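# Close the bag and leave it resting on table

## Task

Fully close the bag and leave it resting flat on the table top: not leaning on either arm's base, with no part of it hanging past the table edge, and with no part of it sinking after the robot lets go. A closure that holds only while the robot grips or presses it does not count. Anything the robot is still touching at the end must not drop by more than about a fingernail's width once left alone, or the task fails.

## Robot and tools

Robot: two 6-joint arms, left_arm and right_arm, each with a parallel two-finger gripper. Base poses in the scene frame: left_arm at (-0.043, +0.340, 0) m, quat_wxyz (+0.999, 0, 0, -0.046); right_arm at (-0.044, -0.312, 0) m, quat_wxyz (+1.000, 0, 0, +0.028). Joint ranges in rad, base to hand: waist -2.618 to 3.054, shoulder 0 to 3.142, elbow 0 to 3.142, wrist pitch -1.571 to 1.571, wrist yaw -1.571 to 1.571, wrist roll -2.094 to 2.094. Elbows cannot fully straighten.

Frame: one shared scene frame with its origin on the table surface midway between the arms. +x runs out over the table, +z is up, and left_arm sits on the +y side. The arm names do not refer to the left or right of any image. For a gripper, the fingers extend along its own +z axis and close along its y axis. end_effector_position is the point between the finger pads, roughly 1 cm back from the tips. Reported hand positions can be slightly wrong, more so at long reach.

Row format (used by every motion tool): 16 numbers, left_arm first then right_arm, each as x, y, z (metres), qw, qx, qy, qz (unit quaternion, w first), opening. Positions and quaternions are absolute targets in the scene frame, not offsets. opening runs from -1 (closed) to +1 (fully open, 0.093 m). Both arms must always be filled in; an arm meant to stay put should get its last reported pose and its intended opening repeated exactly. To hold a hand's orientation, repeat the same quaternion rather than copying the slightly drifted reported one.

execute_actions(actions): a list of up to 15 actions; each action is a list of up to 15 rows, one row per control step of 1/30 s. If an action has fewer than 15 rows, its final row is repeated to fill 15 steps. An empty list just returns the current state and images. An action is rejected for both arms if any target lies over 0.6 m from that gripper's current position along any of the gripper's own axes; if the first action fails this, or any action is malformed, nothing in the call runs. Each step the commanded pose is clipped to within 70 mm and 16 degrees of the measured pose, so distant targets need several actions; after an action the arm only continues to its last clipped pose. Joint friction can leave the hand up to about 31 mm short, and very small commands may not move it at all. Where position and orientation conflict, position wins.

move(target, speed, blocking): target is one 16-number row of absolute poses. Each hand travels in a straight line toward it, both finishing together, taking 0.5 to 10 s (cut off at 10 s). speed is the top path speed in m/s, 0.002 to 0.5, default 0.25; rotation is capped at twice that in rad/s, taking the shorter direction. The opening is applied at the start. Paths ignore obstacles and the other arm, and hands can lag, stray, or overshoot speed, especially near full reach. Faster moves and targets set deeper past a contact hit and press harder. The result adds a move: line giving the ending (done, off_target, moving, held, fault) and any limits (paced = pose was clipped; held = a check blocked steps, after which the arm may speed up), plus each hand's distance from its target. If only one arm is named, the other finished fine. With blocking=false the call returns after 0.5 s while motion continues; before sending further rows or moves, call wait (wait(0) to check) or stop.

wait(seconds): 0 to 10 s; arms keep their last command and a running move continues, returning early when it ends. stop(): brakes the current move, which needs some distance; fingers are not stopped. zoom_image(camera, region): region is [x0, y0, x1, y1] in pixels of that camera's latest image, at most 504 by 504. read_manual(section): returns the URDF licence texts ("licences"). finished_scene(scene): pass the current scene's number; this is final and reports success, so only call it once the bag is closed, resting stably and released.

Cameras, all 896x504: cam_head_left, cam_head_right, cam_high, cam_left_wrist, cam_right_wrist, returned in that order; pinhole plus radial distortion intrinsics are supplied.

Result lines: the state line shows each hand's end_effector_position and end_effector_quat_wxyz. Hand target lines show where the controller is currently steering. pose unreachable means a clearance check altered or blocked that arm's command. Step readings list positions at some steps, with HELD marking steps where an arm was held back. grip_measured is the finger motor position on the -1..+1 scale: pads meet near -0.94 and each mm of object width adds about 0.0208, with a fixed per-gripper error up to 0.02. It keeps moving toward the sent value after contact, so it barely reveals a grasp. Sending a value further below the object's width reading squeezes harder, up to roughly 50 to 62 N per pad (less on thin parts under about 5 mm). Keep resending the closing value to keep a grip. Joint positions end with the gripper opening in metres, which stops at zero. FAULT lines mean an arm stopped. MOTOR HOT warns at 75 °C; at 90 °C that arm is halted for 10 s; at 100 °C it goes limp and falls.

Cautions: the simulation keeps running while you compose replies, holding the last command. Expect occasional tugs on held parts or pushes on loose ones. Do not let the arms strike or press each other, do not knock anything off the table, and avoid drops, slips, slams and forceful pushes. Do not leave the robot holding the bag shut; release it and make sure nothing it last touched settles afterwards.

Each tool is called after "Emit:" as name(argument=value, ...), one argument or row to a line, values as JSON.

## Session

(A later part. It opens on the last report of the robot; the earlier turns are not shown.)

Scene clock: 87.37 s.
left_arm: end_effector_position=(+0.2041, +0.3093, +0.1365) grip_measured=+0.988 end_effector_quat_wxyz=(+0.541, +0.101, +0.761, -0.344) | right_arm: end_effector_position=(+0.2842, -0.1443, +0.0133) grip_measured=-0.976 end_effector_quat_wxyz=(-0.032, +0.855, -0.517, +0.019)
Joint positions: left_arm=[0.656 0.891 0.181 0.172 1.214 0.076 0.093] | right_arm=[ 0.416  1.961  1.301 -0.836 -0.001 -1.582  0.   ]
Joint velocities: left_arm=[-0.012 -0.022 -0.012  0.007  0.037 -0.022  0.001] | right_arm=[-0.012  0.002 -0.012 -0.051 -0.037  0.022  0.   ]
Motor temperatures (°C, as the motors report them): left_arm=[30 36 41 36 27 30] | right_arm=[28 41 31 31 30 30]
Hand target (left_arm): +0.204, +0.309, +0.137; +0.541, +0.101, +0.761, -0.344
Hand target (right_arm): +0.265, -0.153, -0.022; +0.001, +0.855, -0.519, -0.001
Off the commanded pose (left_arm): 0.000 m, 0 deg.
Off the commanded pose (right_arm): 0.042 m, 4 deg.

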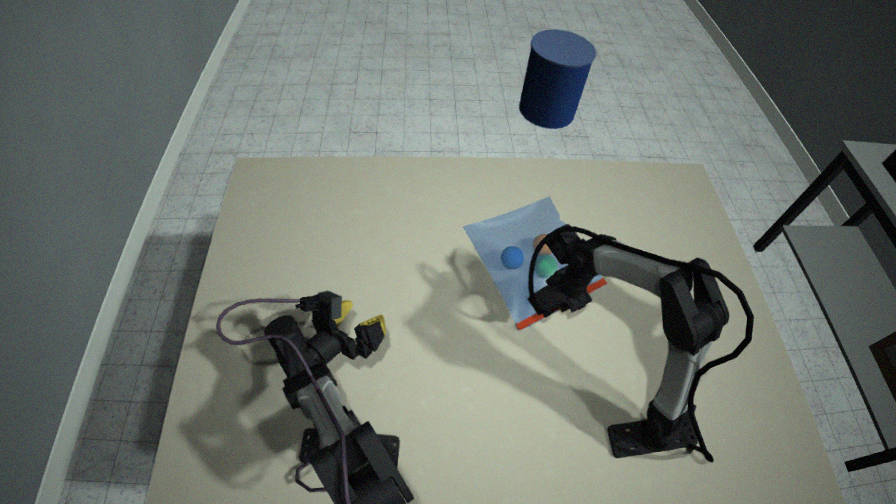

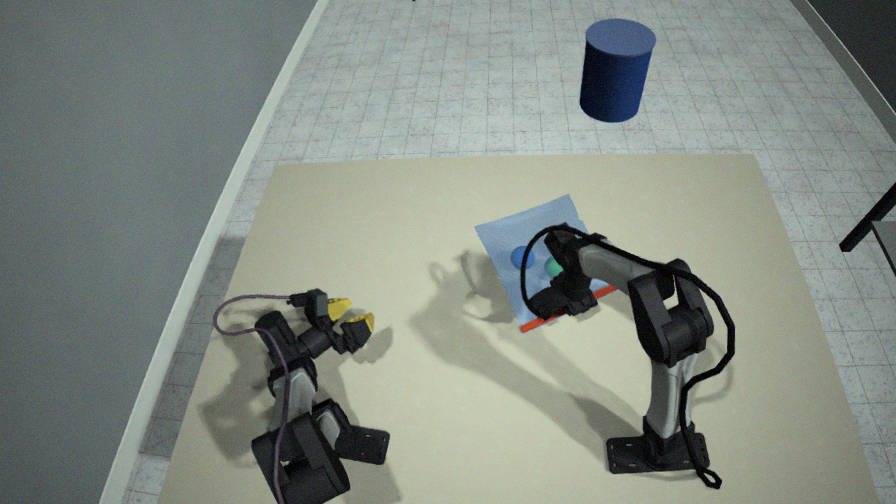

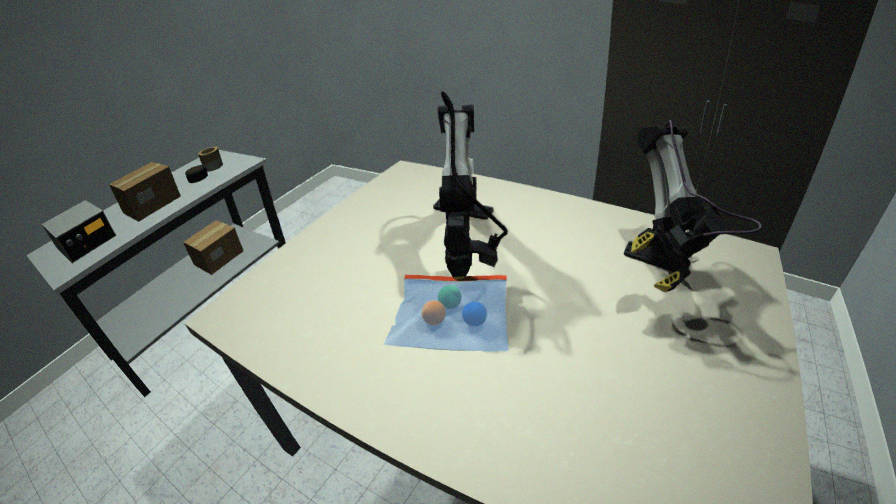

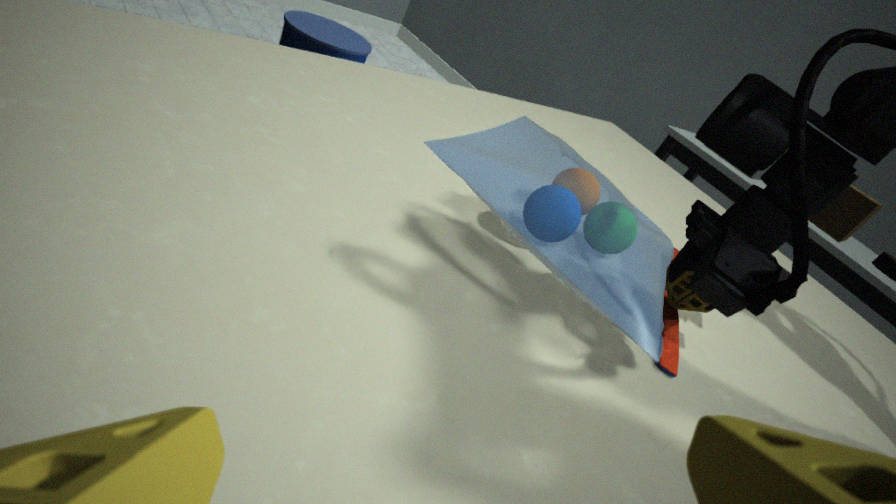

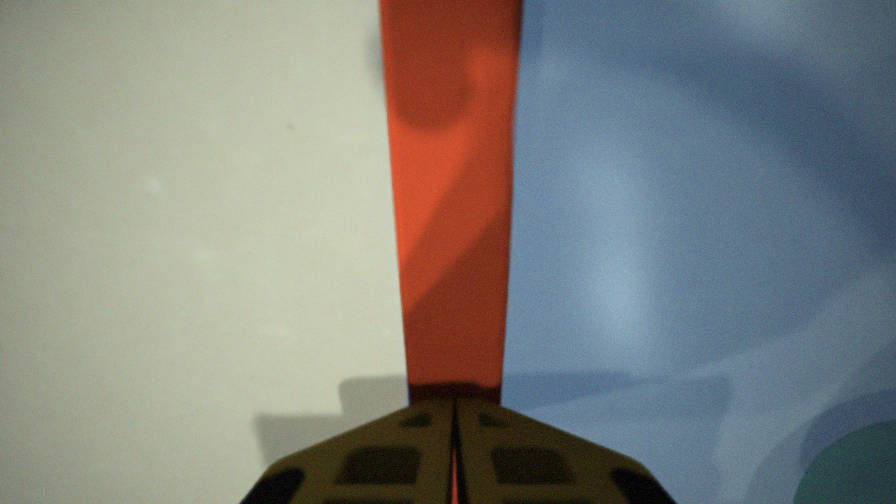

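Emit:
execute_actions(
  actions=[
    [[0.2041,0.3093,0.1365,0.541,0.101,0.761,-0.344,1,0.2719,-0.1500,-0.014,0,-0.855,0.519,0,-1],[0.2041,0.3093,0.1365,0.541,0.101,0.761,-0.344,1,0.2759,-0.1482,-0.003,0,-0.855,0.519,0,-1],[0.2041,0.3093,0.1365,0.541,0.101,0.761,-0.344,1,0.2797,-0.1464,0.008,0,-0.855,0.519,0,-1],[0.2041,0.3093,0.1365,0.541,0.101,0.761,-0.344,1,0.2824,-0.1452,0.018,0,-0.855,0.519,0,-1],[0.2041,0.3093,0.1365,0.541,0.101,0.761,-0.344,1,0.2813,-0.1431,0.024,0,-0.855,0.519,0,-1],[0.2041,0.3093,0.1365,0.541,0.101,0.761,-0.344,1,0.2798,-0.1400,0.028,0,-0.855,0.519,0,-1],[0.2041,0.3093,0.1365,0.541,0.101,0.761,-0.344,1,0.2781,-0.1367,0.031,0,-0.855,0.519,0,-1],[0.2041,0.3093,0.1365,0.541,0.101,0.761,-0.344,1,0.2764,-0.1334,0.032,0,-0.855,0.519,0,-1],[0.2041,0.3093,0.1365,0.541,0.101,0.761,-0.344,1,0.2750,-0.1307,0.032,0,-0.855,0.519,0,-1],[0.2041,0.3093,0.1365,0.541,0.101,0.761,-0.344,1,0.2741,-0.1289,0.031,0,-0.855,0.519,0,-1],[0.2041,0.3093,0.1365,0.541,0.101,0.761,-0.344,1,0.2740,-0.1290,0.028,0,-0.855,0.519,0,-1],[0.2041,0.3093,0.1365,0.541,0.101,0.761,-0.344,1,0.2738,-0.1291,0.024,0,-0.855,0.519,0,-1],[0.2041,0.3093,0.1365,0.541,0.101,0.761,-0.344,1,0.2736,-0.1292,0.0205,0,-0.855,0.519,0,-1],[0.2041,0.3093,0.1365,0.541,0.101,0.761,-0.344,1,0.2735,-0.1292,0.0175,0,-0.855,0.519,0,-1],[0.2041,0.3093,0.1365,0.541,0.101,0.761,-0.344,1,0.2733,-0.1293,0.0148,0,-0.855,0.519,0,-1]],
    [[0.2041,0.3093,0.1365,0.541,0.101,0.761,-0.344,1,0.2731,-0.1294,0.0121,0,-0.855,0.519,0,-1],[0.2041,0.3093,0.1365,0.541,0.101,0.761,-0.344,1,0.2730,-0.1295,0.0094,0,-0.855,0.519,0,-1],[0.2041,0.3093,0.1365,0.541,0.101,0.761,-0.344,1,0.2728,-0.1296,0.0067,0,-0.855,0.519,0,-1],[0.2041,0.3093,0.1365,0.541,0.101,0.761,-0.344,1,0.2727,-0.1297,0.004,0,-0.855,0.519,0,-1],[0.2041,0.3093,0.1365,0.541,0.101,0.761,-0.344,1,0.2712,-0.1305,0.0008,0,-0.855,0.519,0,-1],[0.2041,0.3093,0.1365,0.541,0.101,0.761,-0.344,1,0.2698,-0.1314,-0.0024,0,-0.855,0.519,0,-1],[0.2041,0.3093,0.1365,0.541,0.101,0.761,-0.344,1,0.2683,-0.1322,-0.0057,0,-0.855,0.519,0,-1],[0.2041,0.3093,0.1365,0.541,0.101,0.761,-0.344,1,0.2669,-0.1330,-0.0089,0,-0.855,0.519,0,-1],[0.2041,0.3093,0.1365,0.541,0.101,0.761,-0.344,1,0.2654,-0.1339,-0.0121,0,-0.855,0.519,0,-1],[0.2041,0.3093,0.1365,0.541,0.101,0.761,-0.344,1,0.2640,-0.1347,-0.0153,0,-0.855,0.519,0,-1],[0.2041,0.3093,0.1365,0.541,0.101,0.761,-0.344,1,0.2625,-0.1355,-0.0186,0,-0.855,0.519,0,-1],[0.2041,0.3093,0.1365,0.541,0.101,0.761,-0.344,1,0.2611,-0.1364,-0.0218,0,-0.855,0.519,0,-1],[0.2041,0.3093,0.1365,0.541,0.101,0.761,-0.344,1,0.2597,-0.1372,-0.025,0,-0.855,0.519,0,-1]],
  ],
)

Scene clock: 93.07 s.
left_arm: end_effector_position=(+0.2041, +0.3093, +0.1365) grip_measured=+0.988 end_effector_quat_wxyz=(+0.541, +0.101, +0.761, -0.344) | right_arm: end_effector_position=(+0.2757, -0.1287, +0.0133) grip_measured=-0.976 end_effector_quat_wxyz=(-0.030, +0.856, -0.517, +0.016)
Joint positions: left_arm=[0.656 0.891 0.181 0.172 1.214 0.076 0.093] | right_arm=[ 0.464  1.966  1.309 -0.846 -0.001 -1.535  0.   ]
Joint velocities: left_arm=[-0.017 -0.002  0.002 -0.007  0.022  0.022  0.   ] | right_arm=[-0.002 -0.11  -0.115  0.212 -0.007  0.051  0.   ]
Motor temperatures (°C, as the motors report them): left_arm=[30 36 41 36 27 30] | right_arm=[28 41 31 31 30 30]
Hand target (left_arm): +0.204, +0.309, +0.137; +0.541, +0.101, +0.761, -0.344
Hand target (right_arm): +0.258, -0.139, -0.022; +0.001, +0.855, -0.519, -0.001
Off the commanded pose (left_arm): 0.000 m, 0 deg.
Off the commanded pose (right_arm): 0.042 m, 4 deg.
Step readings (end_effector_position; steps 1 to 15: 1st action; 16 to 30: 2nd action):
0: left_arm (+0.2041, +0.3093, +0.1365) | right_arm (+0.2842, -0.1443, +0.0133)
1: left_arm (+0.2041, +0.3093, +0.1365) | right_arm (+0.2840, -0.1444, +0.0133)
2: left_arm (+0.2041, +0.3093, +0.1365) | right_arm (+0.2841, -0.1443, +0.0146)
4: left_arm (+0.2041, +0.3093, +0.1365) | right_arm (+0.2848, -0.1440, +0.0174)
8: left_arm (+0.2041, +0.3093, +0.1365) | right_arm (+0.2853, -0.1407, +0.0260)
15: left_arm (+0.2041, +0.3093, +0.1365) | right_arm (+0.2770, -0.1280, +0.0284)
16: left_arm (+0.2041, +0.3093, +0.1365) | right_arm (+0.2772, -0.1279, +0.0275)
17: left_arm (+0.2041, +0.3093, +0.1365) | right_arm (+0.2776, -0.1276, +0.0264)
19: left_arm (+0.2041, +0.3093, +0.1365) | right_arm (+0.2784, -0.1272, +0.0232)
23: left_arm (+0.2041, +0.3093, +0.1365) | right_arm (+0.2760, -0.1286, +0.0146)
30: end_effector_position above

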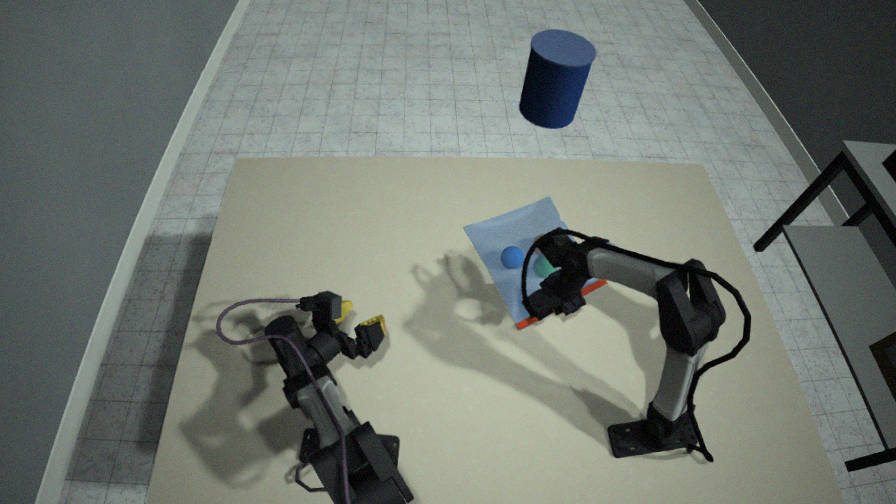

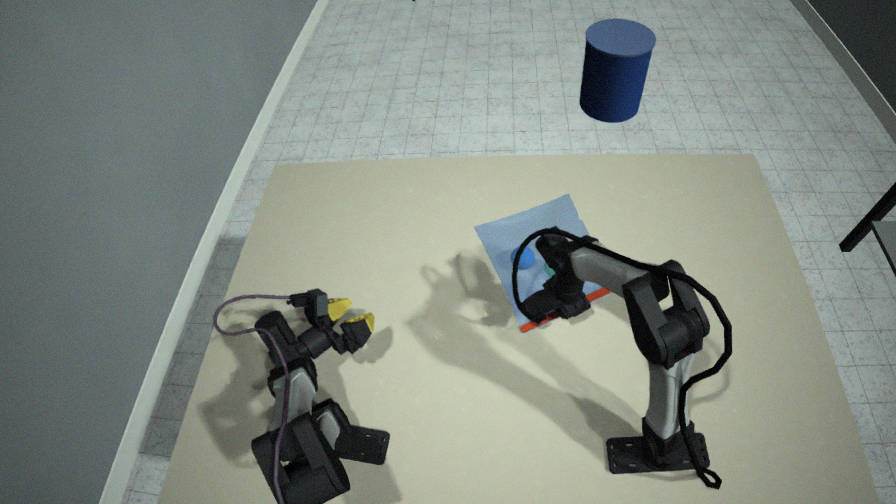

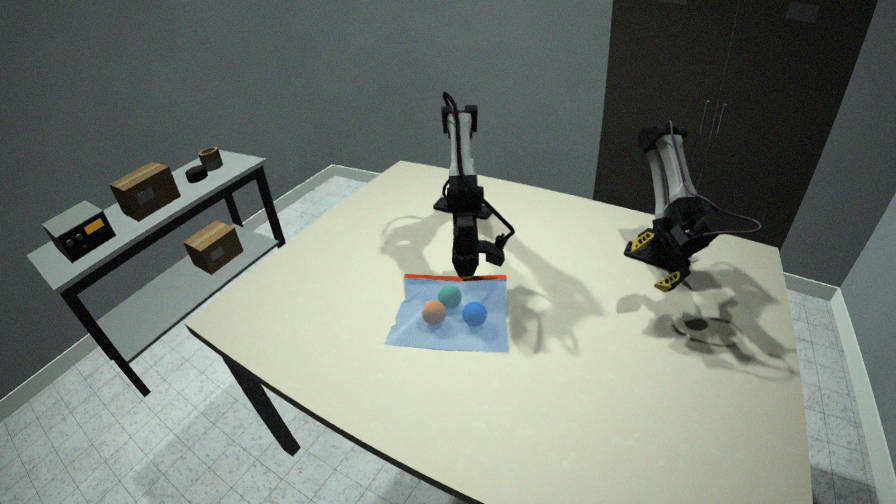

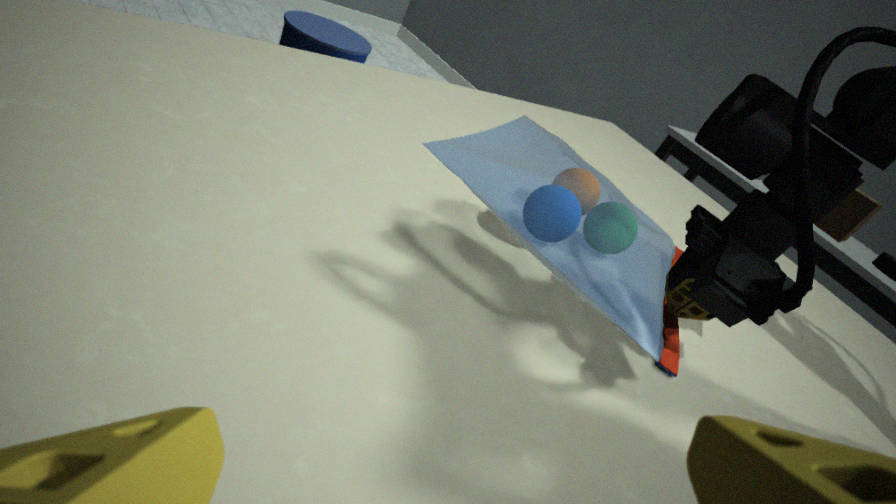

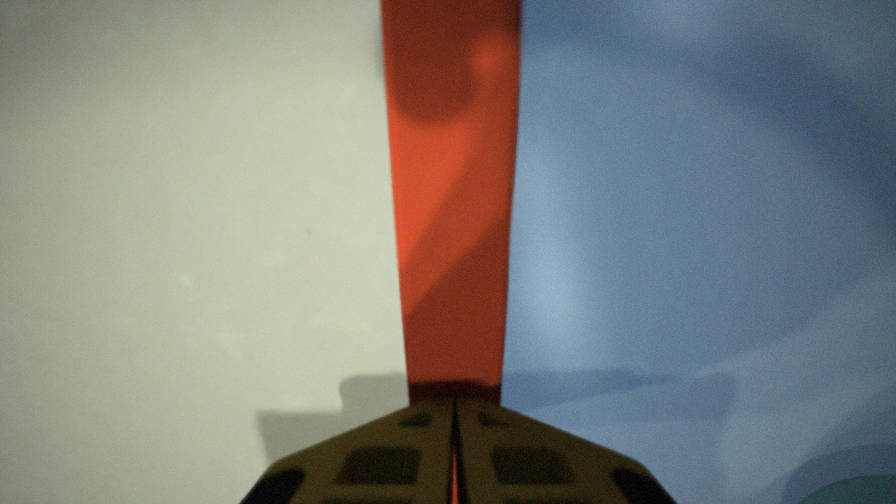

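Emit:
execute_actions(
  actions=[
    [[0.2041,0.3093,0.1365,0.541,0.101,0.761,-0.344,1,0.2638,-0.1350,-0.014,0,-0.855,0.519,0,-1],[0.2041,0.3093,0.1365,0.541,0.101,0.761,-0.344,1,0.2677,-0.1330,-0.003,0,-0.855,0.519,0,-1],[0.2041,0.3093,0.1365,0.541,0.101,0.761,-0.344,1,0.2714,-0.1311,0.008,0,-0.855,0.519,0,-1],[0.2041,0.3093,0.1365,0.541,0.101,0.761,-0.344,1,0.2740,-0.1297,0.018,0,-0.855,0.519,0,-1],[0.2041,0.3093,0.1365,0.541,0.101,0.761,-0.344,1,0.2729,-0.1276,0.024,0,-0.855,0.519,0,-1],[0.2041,0.3093,0.1365,0.541,0.101,0.761,-0.344,1,0.2713,-0.1245,0.028,0,-0.855,0.519,0,-1],[0.2041,0.3093,0.1365,0.541,0.101,0.761,-0.344,1,0.2697,-0.1212,0.031,0,-0.855,0.519,0,-1],[0.2041,0.3093,0.1365,0.541,0.101,0.761,-0.344,1,0.2680,-0.1180,0.032,0,-0.855,0.519,0,-1],[0.2041,0.3093,0.1365,0.541,0.101,0.761,-0.344,1,0.2666,-0.1152,0.032,0,-0.855,0.519,0,-1],[0.2041,0.3093,0.1365,0.541,0.101,0.761,-0.344,1,0.2657,-0.1134,0.031,0,-0.855,0.519,0,-1],[0.2041,0.3093,0.1365,0.541,0.101,0.761,-0.344,1,0.2655,-0.1135,0.028,0,-0.855,0.519,0,-1],[0.2041,0.3093,0.1365,0.541,0.101,0.761,-0.344,1,0.2654,-0.1136,0.024,0,-0.855,0.519,0,-1],[0.2041,0.3093,0.1365,0.541,0.101,0.761,-0.344,1,0.2652,-0.1137,0.0205,0,-0.855,0.519,0,-1],[0.2041,0.3093,0.1365,0.541,0.101,0.761,-0.344,1,0.2651,-0.1138,0.0175,0,-0.855,0.519,0,-1],[0.2041,0.3093,0.1365,0.541,0.101,0.761,-0.344,1,0.2649,-0.1139,0.0148,0,-0.855,0.519,0,-1]],
    [[0.2041,0.3093,0.1365,0.541,0.101,0.761,-0.344,1,0.2648,-0.1140,0.0121,0,-0.855,0.519,0,-1],[0.2041,0.3093,0.1365,0.541,0.101,0.761,-0.344,1,0.2646,-0.1141,0.0094,0,-0.855,0.519,0,-1],[0.2041,0.3093,0.1365,0.541,0.101,0.761,-0.344,1,0.2645,-0.1142,0.0067,0,-0.855,0.519,0,-1],[0.2041,0.3093,0.1365,0.541,0.101,0.761,-0.344,1,0.2643,-0.1143,0.004,0,-0.855,0.519,0,-1],[0.2041,0.3093,0.1365,0.541,0.101,0.761,-0.344,1,0.2629,-0.1152,0.0008,0,-0.855,0.519,0,-1],[0.2041,0.3093,0.1365,0.541,0.101,0.761,-0.344,1,0.2615,-0.1161,-0.0024,0,-0.855,0.519,0,-1],[0.2041,0.3093,0.1365,0.541,0.101,0.761,-0.344,1,0.2601,-0.1170,-0.0057,0,-0.855,0.519,0,-1],[0.2041,0.3093,0.1365,0.541,0.101,0.761,-0.344,1,0.2587,-0.1179,-0.0089,0,-0.855,0.519,0,-1],[0.2041,0.3093,0.1365,0.541,0.101,0.761,-0.344,1,0.2573,-0.1188,-0.0121,0,-0.855,0.519,0,-1],[0.2041,0.3093,0.1365,0.541,0.101,0.761,-0.344,1,0.2559,-0.1197,-0.0153,0,-0.855,0.519,0,-1],[0.2041,0.3093,0.1365,0.541,0.101,0.761,-0.344,1,0.2545,-0.1206,-0.0186,0,-0.855,0.519,0,-1],[0.2041,0.3093,0.1365,0.541,0.101,0.761,-0.344,1,0.2531,-0.1215,-0.0218,0,-0.855,0.519,0,-1],[0.2041,0.3093,0.1365,0.541,0.101,0.761,-0.344,1,0.2517,-0.1224,-0.025,0,-0.855,0.519,0,-1]],
  ],
)

Scene clock: 98.50 s.
left_arm: end_effector_position=(+0.2041, +0.3093, +0.1365) grip_measured=+0.988 end_effector_quat_wxyz=(+0.541, +0.101, +0.761, -0.344) | right_arm: end_effector_position=(+0.2672, -0.1131, +0.0133) grip_measured=-0.976 end_effector_quat_wxyz=(-0.031, +0.856, -0.517, +0.014)
Joint positions: left_arm=[0.656 0.891 0.181 0.172 1.214 0.076 0.093] | right_arm=[ 0.512  1.969  1.313 -0.847 -0.001 -1.487  0.   ]
Joint velocities: left_arm=[-0.012  0.007  0.012  0.051 -0.037 -0.051  0.   ] | right_arm=[ 0.002 -0.1   -0.125  0.168  0.022 -0.037  0.   ]
Motor temperatures (°C, as the motors report them): left_arm=[30 36 41 37 27 30] | right_arm=[28 41 31 31 30 30]
Hand target (left_arm): +0.204, +0.309, +0.137; +0.541, +0.101, +0.761, -0.344
Hand target (right_arm): +0.250, -0.124, -0.022; +0.002, +0.855, -0.519, -0.001
Off the commanded pose (left_arm): 0.000 m, 0 deg.
Off the commanded pose (right_arm): 0.042 m, 4 deg.
Step readings (end_effector_position; steps 1 to 15: 1st action; 16 to 30: 2nd action):
0: left_arm (+0.2041, +0.3093, +0.1365) | right_arm (+0.2759, -0.1286, +0.0132)
1: left_arm (+0.2041, +0.3093, +0.1365) | right_arm (+0.2756, -0.1288, +0.0132)
2: left_arm (+0.2041, +0.3093, +0.1365) | right_arm (+0.2758, -0.1286, +0.0146)
4: left_arm (+0.2041, +0.3093, +0.1365) | right_arm (+0.2764, -0.1283, +0.0173)
8: left_arm (+0.2041, +0.3093, +0.1365) | right_arm (+0.2768, -0.1250, +0.0262)
15: left_arm (+0.2041, +0.3093, +0.1365) | right_arm (+0.2686, -0.1122, +0.0287)
16: left_arm (+0.2041, +0.3093, +0.1365) | right_arm (+0.2686, -0.1122, +0.0275)
17: left_arm (+0.2041, +0.3093, +0.1365) | right_arm (+0.2690, -0.1119, +0.0263)
19: left_arm (+0.2041, +0.3093, +0.1365) | right_arm (+0.2697, -0.1115, +0.0229)
23: left_arm (+0.2041, +0.3093, +0.1365) | right_arm (+0.2676, -0.1128, +0.0147)
30: end_effector_position above

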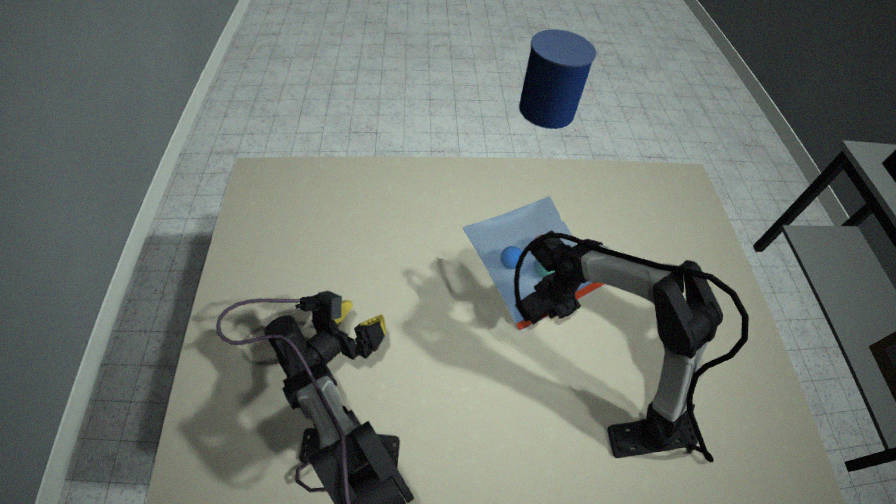

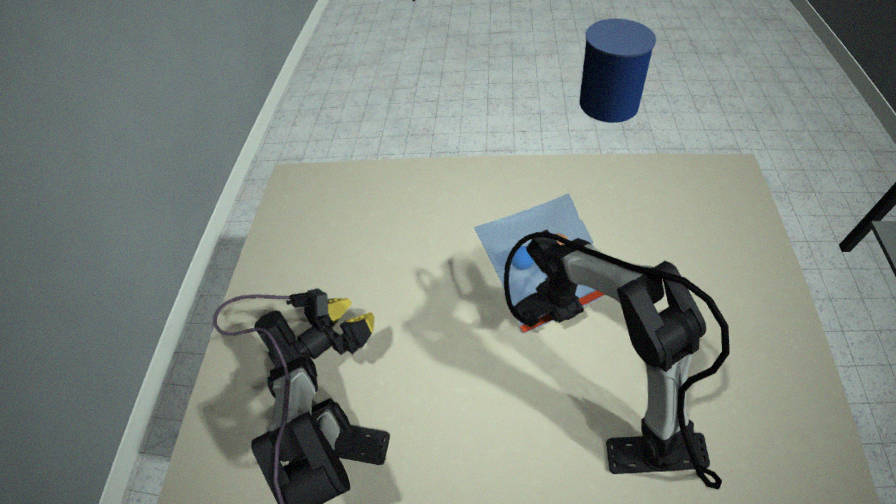

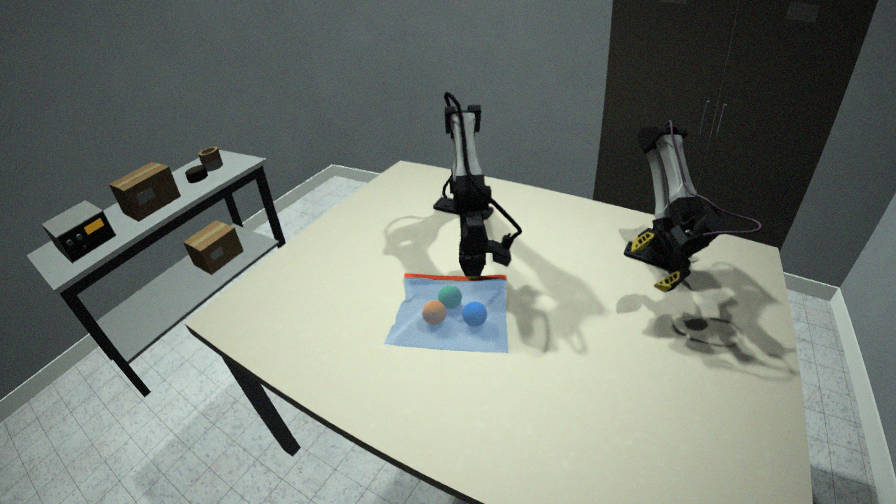

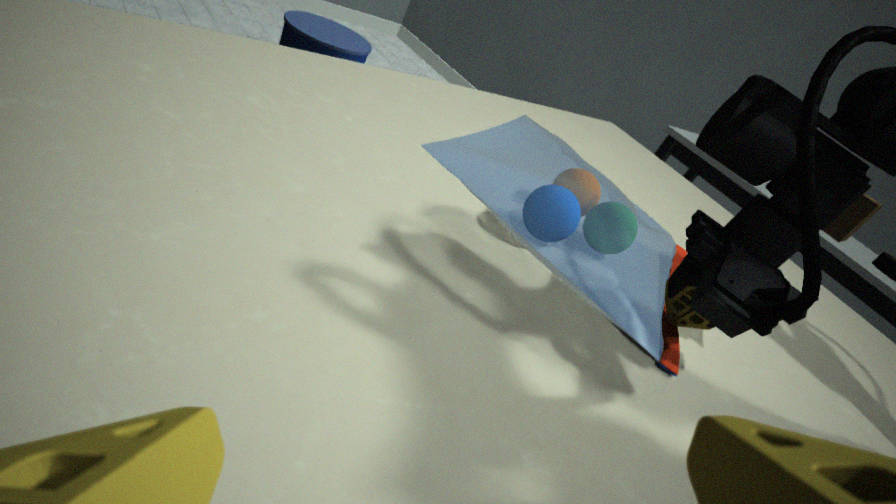

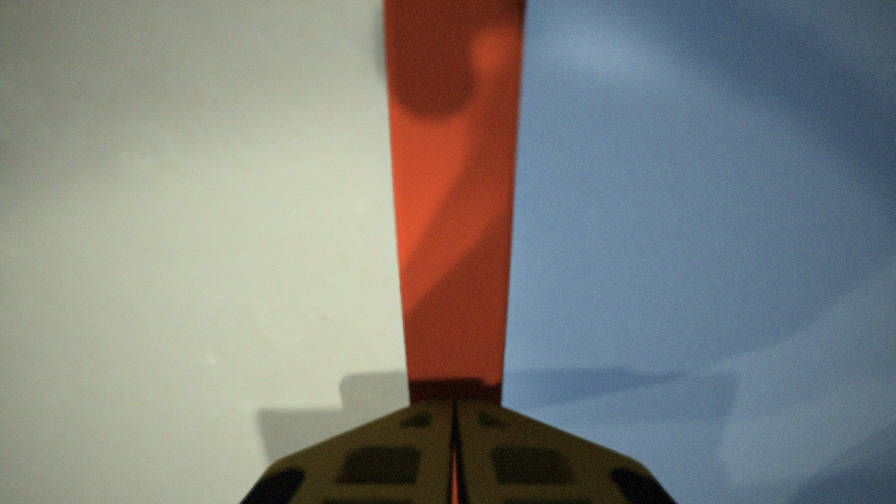

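Emit:
execute_actions(
  actions=[
    [[0.2041,0.3093,0.1365,0.541,0.101,0.761,-0.344,1,0.2557,-0.1200,-0.014,0,-0.855,0.519,0,-1],[0.2041,0.3093,0.1365,0.541,0.101,0.761,-0.344,1,0.2594,-0.1178,-0.003,0,-0.855,0.519,0,-1],[0.2041,0.3093,0.1365,0.541,0.101,0.761,-0.344,1,0.2630,-0.1157,0.008,0,-0.855,0.519,0,-1],[0.2041,0.3093,0.1365,0.541,0.101,0.761,-0.344,1,0.2655,-0.1142,0.018,0,-0.855,0.519,0,-1],[0.2041,0.3093,0.1365,0.541,0.101,0.761,-0.344,1,0.2645,-0.1120,0.024,0,-0.855,0.519,0,-1],[0.2041,0.3093,0.1365,0.541,0.101,0.761,-0.344,1,0.2630,-0.1089,0.028,0,-0.855,0.519,0,-1],[0.2041,0.3093,0.1365,0.541,0.101,0.761,-0.344,1,0.2614,-0.1056,0.031,0,-0.855,0.519,0,-1],[0.2041,0.3093,0.1365,0.541,0.101,0.761,-0.344,1,0.2598,-0.1022,0.032,0,-0.855,0.519,0,-1],[0.2041,0.3093,0.1365,0.541,0.101,0.761,-0.344,1,0.2585,-0.0994,0.032,0,-0.855,0.519,0,-1],[0.2041,0.3093,0.1365,0.541,0.101,0.761,-0.344,1,0.2576,-0.0976,0.031,0,-0.855,0.519,0,-1],[0.2041,0.3093,0.1365,0.541,0.101,0.761,-0.344,1,0.2574,-0.0977,0.028,0,-0.855,0.519,0,-1],[0.2041,0.3093,0.1365,0.541,0.101,0.761,-0.344,1,0.2573,-0.0978,0.024,0,-0.855,0.519,0,-1],[0.2041,0.3093,0.1365,0.541,0.101,0.761,-0.344,1,0.2571,-0.0979,0.0205,0,-0.855,0.519,0,-1],[0.2041,0.3093,0.1365,0.541,0.101,0.761,-0.344,1,0.2570,-0.0980,0.0175,0,-0.855,0.519,0,-1],[0.2041,0.3093,0.1365,0.541,0.101,0.761,-0.344,1,0.2568,-0.0982,0.0148,0,-0.855,0.519,0,-1]],
    [[0.2041,0.3093,0.1365,0.541,0.101,0.761,-0.344,1,0.2567,-0.0983,0.0121,0,-0.855,0.519,0,-1],[0.2041,0.3093,0.1365,0.541,0.101,0.761,-0.344,1,0.2565,-0.0984,0.0094,0,-0.855,0.519,0,-1],[0.2041,0.3093,0.1365,0.541,0.101,0.761,-0.344,1,0.2564,-0.0985,0.0067,0,-0.855,0.519,0,-1],[0.2041,0.3093,0.1365,0.541,0.101,0.761,-0.344,1,0.2562,-0.0986,0.004,0,-0.855,0.519,0,-1],[0.2041,0.3093,0.1365,0.541,0.101,0.761,-0.344,1,0.2548,-0.0996,0.0008,0,-0.855,0.519,0,-1],[0.2041,0.3093,0.1365,0.541,0.101,0.761,-0.344,1,0.2535,-0.1005,-0.0024,0,-0.855,0.519,0,-1],[0.2041,0.3093,0.1365,0.541,0.101,0.761,-0.344,1,0.2521,-0.1015,-0.0057,0,-0.855,0.519,0,-1],[0.2041,0.3093,0.1365,0.541,0.101,0.761,-0.344,1,0.2508,-0.1024,-0.0089,0,-0.855,0.519,0,-1],[0.2041,0.3093,0.1365,0.541,0.101,0.761,-0.344,1,0.2494,-0.1034,-0.0121,0,-0.855,0.519,0,-1],[0.2041,0.3093,0.1365,0.541,0.101,0.761,-0.344,1,0.2481,-0.1043,-0.0153,0,-0.855,0.519,0,-1],[0.2041,0.3093,0.1365,0.541,0.101,0.761,-0.344,1,0.2467,-0.1053,-0.0186,0,-0.855,0.519,0,-1],[0.2041,0.3093,0.1365,0.541,0.101,0.761,-0.344,1,0.2454,-0.1062,-0.0218,0,-0.855,0.519,0,-1],[0.2041,0.3093,0.1365,0.541,0.101,0.761,-0.344,1,0.2440,-0.1072,-0.025,0,-0.855,0.519,0,-1]],
  ],
)

Scene clock: 104.17 s.
left_arm: end_effector_position=(+0.2041, +0.3093, +0.1365) grip_measured=+0.988 end_effector_quat_wxyz=(+0.541, +0.101, +0.761, -0.344) | right_arm: end_effector_position=(+0.2590, -0.0974, +0.0134) grip_measured=-0.977 end_effector_quat_wxyz=(-0.031, +0.856, -0.517, +0.013)
Joint positions: left_arm=[0.656 0.891 0.181 0.172 1.214 0.076 0.093] | right_arm=[ 0.56   1.976  1.324 -0.851 -0.001 -1.439  0.   ]
Joint velocities: left_arm=[ 0.002 -0.022  0.002  0.007  0.022 -0.037 -0.   ] | right_arm=[-0.017 -0.076 -0.139  0.139 -0.066 -0.051  0.   ]
Motor temperatures (°C, as the motors report them): left_arm=[30 36 41 37 27 30] | right_arm=[28 41 31 31 30 30]
Hand target (left_arm): +0.204, +0.309, +0.137; +0.541, +0.101, +0.761, -0.344
Hand target (right_arm): +0.242, -0.109, -0.022; +0.002, +0.855, -0.519, -0.001
Off the commanded pose (left_arm): 0.000 m, 0 deg.
Off the commanded pose (right_arm): 0.042 m, 4 deg.
Step readings (end_effector_position; steps 1 to 15: 1st action; 16 to 30: 2nd action):
0: left_arm (+0.2041, +0.3093, +0.1365) | right_arm (+0.2674, -0.1130, +0.0134)
1: left_arm (+0.2041, +0.3093, +0.1365) | right_arm (+0.2672, -0.1131, +0.0133)
2: left_arm (+0.2041, +0.3093, +0.1365) | right_arm (+0.2673, -0.1131, +0.0146)
4: left_arm (+0.2041, +0.3093, +0.1365) | right_arm (+0.2678, -0.1127, +0.0174)
8: left_arm (+0.2041, +0.3093, +0.1365) | right_arm (+0.2685, -0.1091, +0.0264)
15: left_arm (+0.2041, +0.3093, +0.1365) | right_arm (+0.2605, -0.0963, +0.0291)
16: left_arm (+0.2041, +0.3093, +0.1365) | right_arm (+0.2604, -0.0963, +0.0276)
17: left_arm (+0.2041, +0.3093, +0.1365) | right_arm (+0.2607, -0.0961, +0.0261)
19: left_arm (+0.2041, +0.3093, +0.1365) | right_arm (+0.2612, -0.0958, +0.0224)
23: left_arm (+0.2041, +0.3093, +0.1365) | right_arm (+0.2596, -0.0969, +0.0147)
30: end_effector_position above

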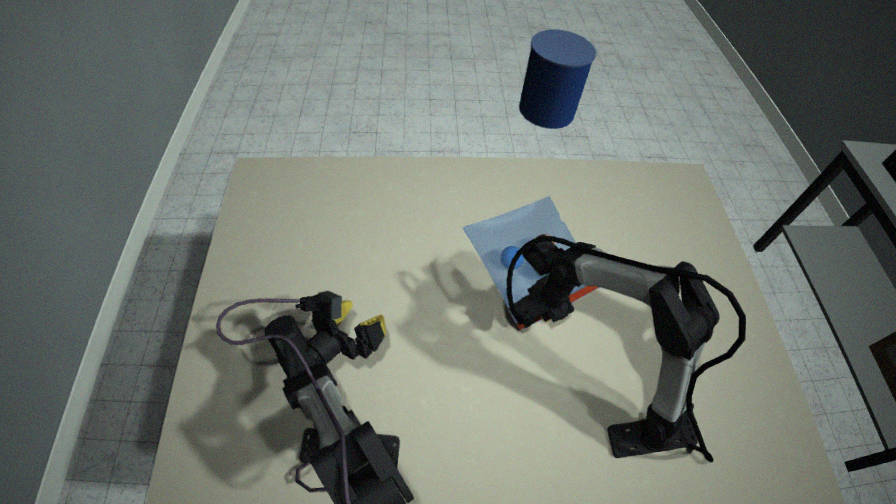

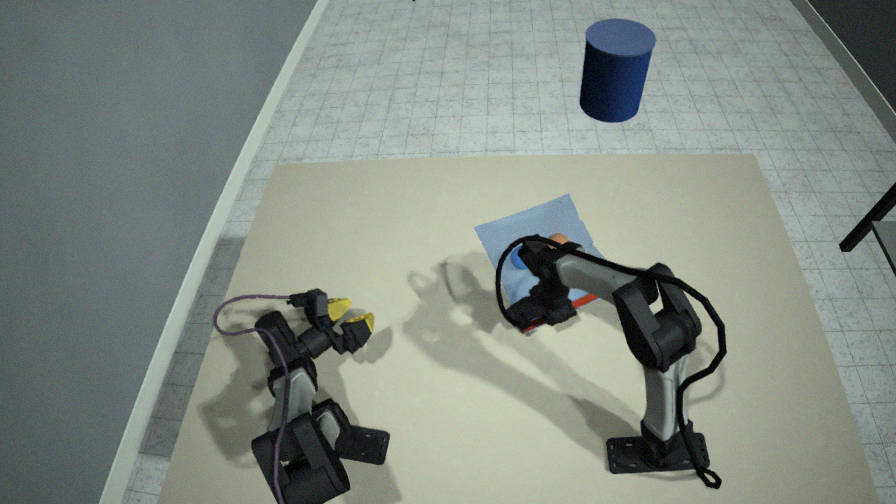

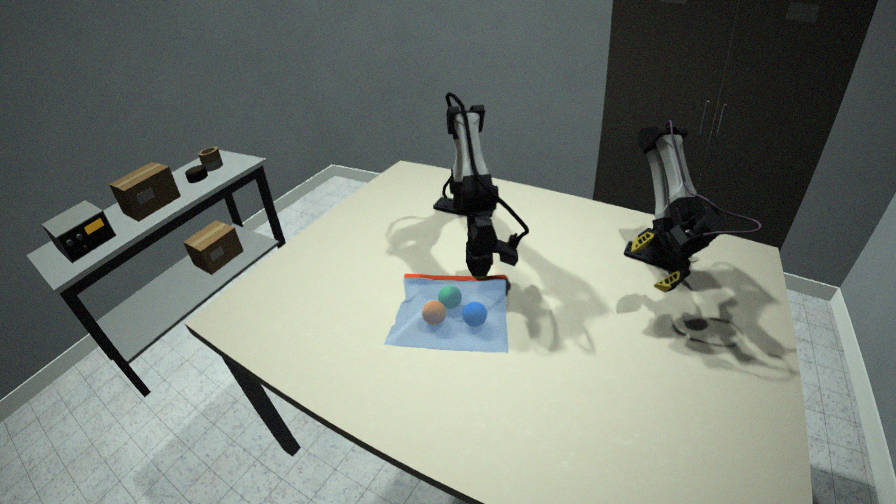

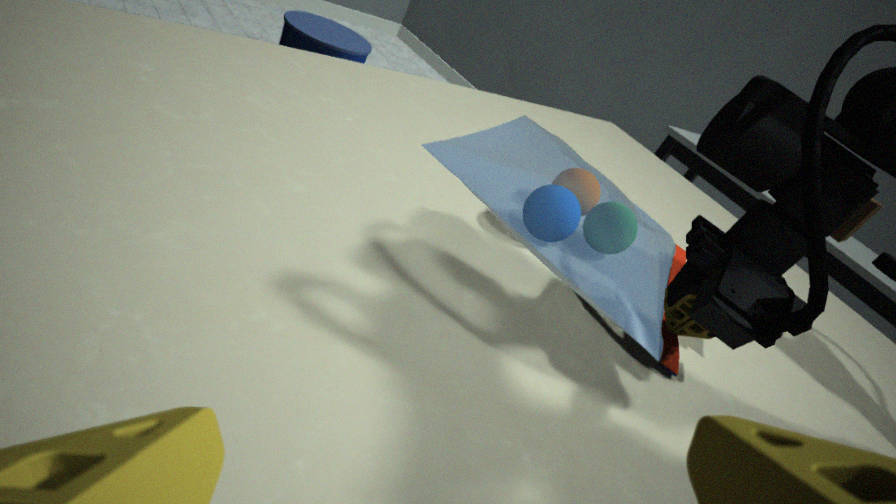

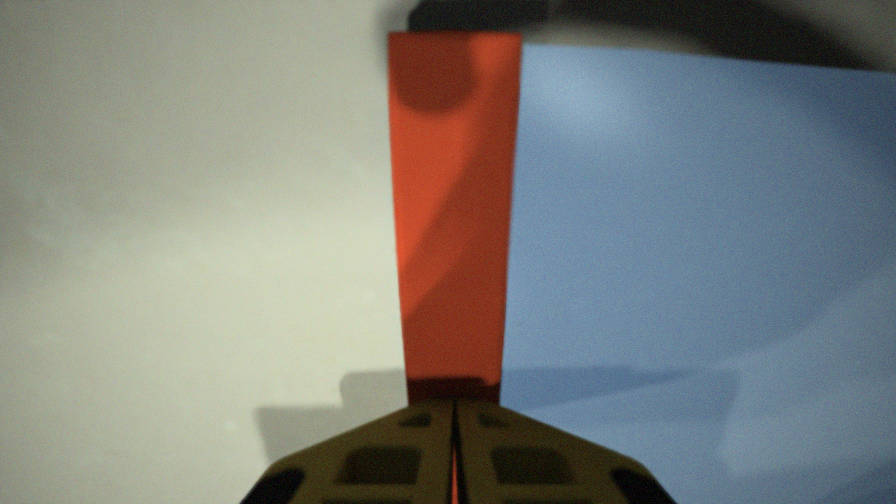

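Emit:
execute_actions(
  actions=[
    [[0.2041,0.3093,0.1365,0.541,0.101,0.761,-0.344,1,0.2479,-0.1047,-0.014,0,-0.855,0.519,0,-1],[0.2041,0.3093,0.1365,0.541,0.101,0.761,-0.344,1,0.2515,-0.1024,-0.003,0,-0.855,0.519,0,-1],[0.2041,0.3093,0.1365,0.541,0.101,0.761,-0.344,1,0.2550,-0.1001,0.008,0,-0.855,0.519,0,-1],[0.2041,0.3093,0.1365,0.541,0.101,0.761,-0.344,1,0.2574,-0.0986,0.018,0,-0.855,0.519,0,-1],[0.2041,0.3093,0.1365,0.541,0.101,0.761,-0.344,1,0.2565,-0.0966,0.024,0,-0.855,0.519,0,-1],[0.2041,0.3093,0.1365,0.541,0.101,0.761,-0.344,1,0.2551,-0.0938,0.028,0,-0.855,0.519,0,-1],[0.2041,0.3093,0.1365,0.541,0.101,0.761,-0.344,1,0.2537,-0.0907,0.031,0,-0.855,0.519,0,-1],[0.2041,0.3093,0.1365,0.541,0.101,0.761,-0.344,1,0.2522,-0.0877,0.032,0,-0.855,0.519,0,-1],[0.2041,0.3093,0.1365,0.541,0.101,0.761,-0.344,1,0.2510,-0.0852,0.032,0,-0.855,0.519,0,-1],[0.2041,0.3093,0.1365,0.541,0.101,0.761,-0.344,1,0.2502,-0.0835,0.031,0,-0.855,0.519,0,-1],[0.2041,0.3093,0.1365,0.541,0.101,0.761,-0.344,1,0.2501,-0.0836,0.028,0,-0.855,0.519,0,-1],[0.2041,0.3093,0.1365,0.541,0.101,0.761,-0.344,1,0.2499,-0.0837,0.024,0,-0.855,0.519,0,-1],[0.2041,0.3093,0.1365,0.541,0.101,0.761,-0.344,1,0.2498,-0.0839,0.0205,0,-0.855,0.519,0,-1],[0.2041,0.3093,0.1365,0.541,0.101,0.761,-0.344,1,0.2496,-0.0840,0.0175,0,-0.855,0.519,0,-1],[0.2041,0.3093,0.1365,0.541,0.101,0.761,-0.344,1,0.2495,-0.0841,0.0148,0,-0.855,0.519,0,-1]],
    [[0.2041,0.3093,0.1365,0.541,0.101,0.761,-0.344,1,0.2493,-0.0842,0.0121,0,-0.855,0.519,0,-1],[0.2041,0.3093,0.1365,0.541,0.101,0.761,-0.344,1,0.2492,-0.0844,0.0094,0,-0.855,0.519,0,-1],[0.2041,0.3093,0.1365,0.541,0.101,0.761,-0.344,1,0.2490,-0.0845,0.0067,0,-0.855,0.519,0,-1],[0.2041,0.3093,0.1365,0.541,0.101,0.761,-0.344,1,0.2489,-0.0846,0.004,0,-0.855,0.519,0,-1],[0.2041,0.3093,0.1365,0.541,0.101,0.761,-0.344,1,0.2476,-0.0856,0.0008,0,-0.855,0.519,0,-1],[0.2041,0.3093,0.1365,0.541,0.101,0.761,-0.344,1,0.2463,-0.0866,-0.0024,0,-0.855,0.519,0,-1],[0.2041,0.3093,0.1365,0.541,0.101,0.761,-0.344,1,0.2449,-0.0877,-0.0057,0,-0.855,0.519,0,-1],[0.2041,0.3093,0.1365,0.541,0.101,0.761,-0.344,1,0.2436,-0.0887,-0.0089,0,-0.855,0.519,0,-1],[0.2041,0.3093,0.1365,0.541,0.101,0.761,-0.344,1,0.2423,-0.0897,-0.0121,0,-0.855,0.519,0,-1],[0.2041,0.3093,0.1365,0.541,0.101,0.761,-0.344,1,0.2410,-0.0907,-0.0153,0,-0.855,0.519,0,-1],[0.2041,0.3093,0.1365,0.541,0.101,0.761,-0.344,1,0.2396,-0.0918,-0.0186,0,-0.855,0.519,0,-1],[0.2041,0.3093,0.1365,0.541,0.101,0.761,-0.344,1,0.2383,-0.0928,-0.0218,0,-0.855,0.519,0,-1],[0.2041,0.3093,0.1365,0.541,0.101,0.761,-0.344,1,0.2370,-0.0938,-0.025,0,-0.855,0.519,0,-1]],
  ],
)

Scene clock: 111.03 s.
left_arm: end_effector_position=(+0.2041, +0.3093, +0.1365) grip_measured=+0.988 end_effector_quat_wxyz=(+0.541, +0.101, +0.761, -0.344) | right_arm: end_effector_position=(+0.2518, -0.0835, +0.0135) grip_measured=-0.977 end_effector_quat_wxyz=(-0.032, +0.855, -0.517, +0.012)
Joint positions: left_arm=[0.656 0.891 0.181 0.172 1.214 0.076 0.093] | right_arm=[ 0.601  1.984  1.336 -0.854 -0.001 -1.397  0.   ]
Joint velocities: left_arm=[ 0.002 -0.012  0.002  0.037  0.007 -0.066 -0.001] | right_arm=[-0.002 -0.066 -0.12   0.168 -0.066 -0.022  0.   ]
Motor temperatures (°C, as the motors report them): left_arm=[30 36 42 37 27 30] | right_arm=[28 41 31 31 30 30]
Hand target (left_arm): +0.204, +0.309, +0.137; +0.541, +0.101, +0.761, -0.344
Hand target (right_arm): +0.235, -0.096, -0.022; +0.002, +0.855, -0.519, -0.001
Off the commanded pose (left_arm): 0.000 m, 0 deg.
Off the commanded pose (right_arm): 0.042 m, 4 deg.
Step readings (end_effector_position; steps 1 to 15: 1st action; 16 to 30: 2nd action):
0: left_arm (+0.2041, +0.3093, +0.1365) | right_arm (+0.2593, -0.0971, +0.0133)
1: left_arm (+0.2041, +0.3093, +0.1365) | right_arm (+0.2590, -0.0973, +0.0133)
2: left_arm (+0.2041, +0.3093, +0.1365) | right_arm (+0.2591, -0.0973, +0.0146)
4: left_arm (+0.2041, +0.3093, +0.1365) | right_arm (+0.2597, -0.0969, +0.0175)
8: left_arm (+0.2041, +0.3093, +0.1365) | right_arm (+0.2607, -0.0936, +0.0266)
15: left_arm (+0.2041, +0.3093, +0.1365) | right_arm (+0.2534, -0.0822, +0.0294)
16: left_arm (+0.2041, +0.3093, +0.1365) | right_arm (+0.2533, -0.0823, +0.0277)
17: left_arm (+0.2041, +0.3093, +0.1365) | right_arm (+0.2536, -0.0821, +0.0263)
19: left_arm (+0.2041, +0.3093, +0.1365) | right_arm (+0.2540, -0.0818, +0.0225)
23: left_arm (+0.2041, +0.3093, +0.1365) | right_arm (+0.2524, -0.0830, +0.0147)
30: end_effector_position above

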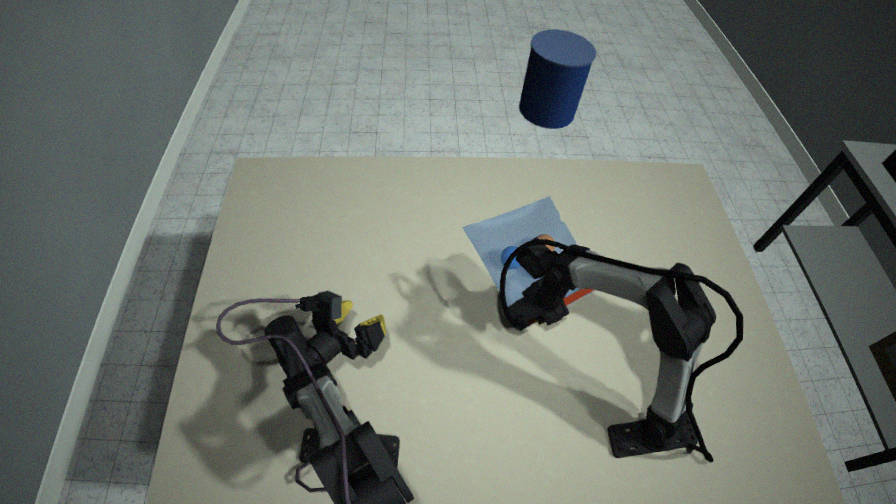

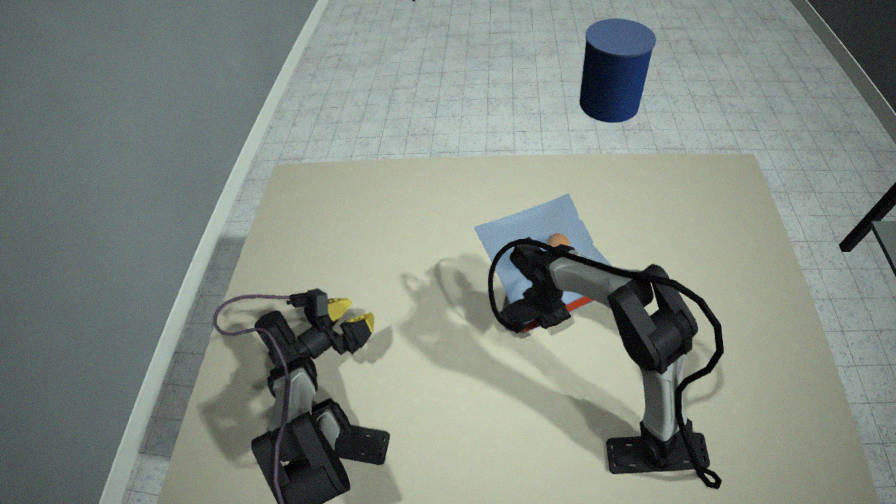

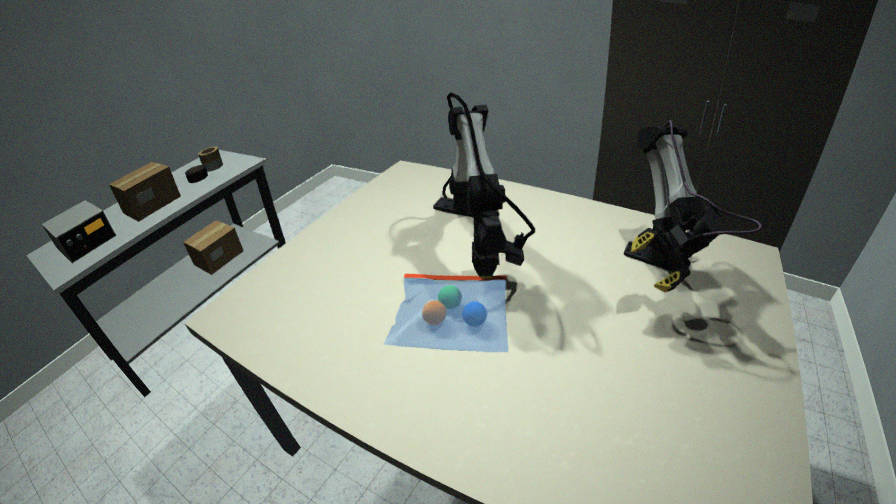

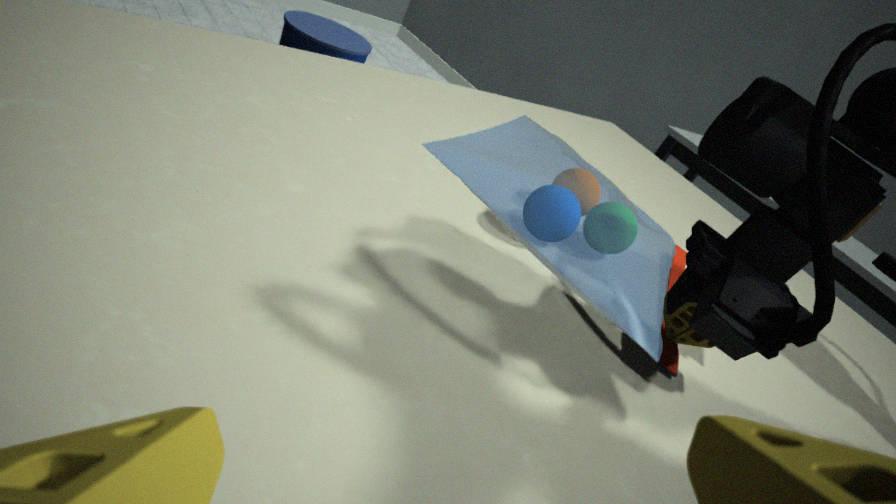

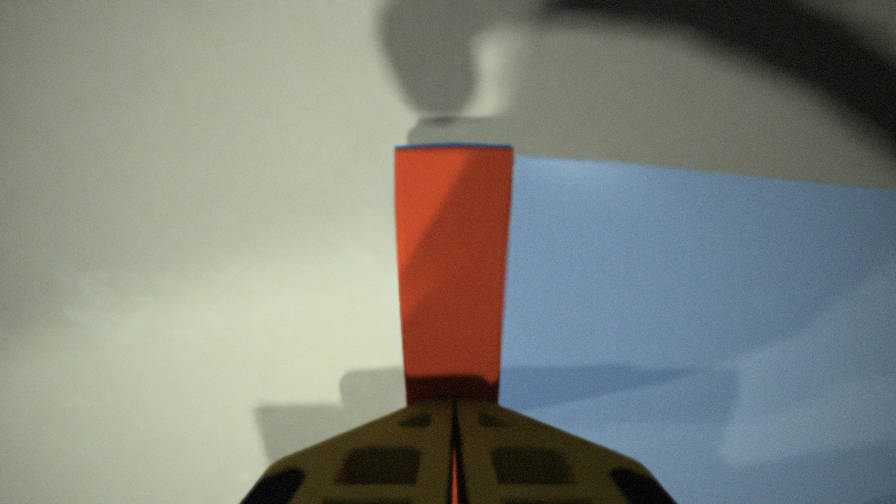

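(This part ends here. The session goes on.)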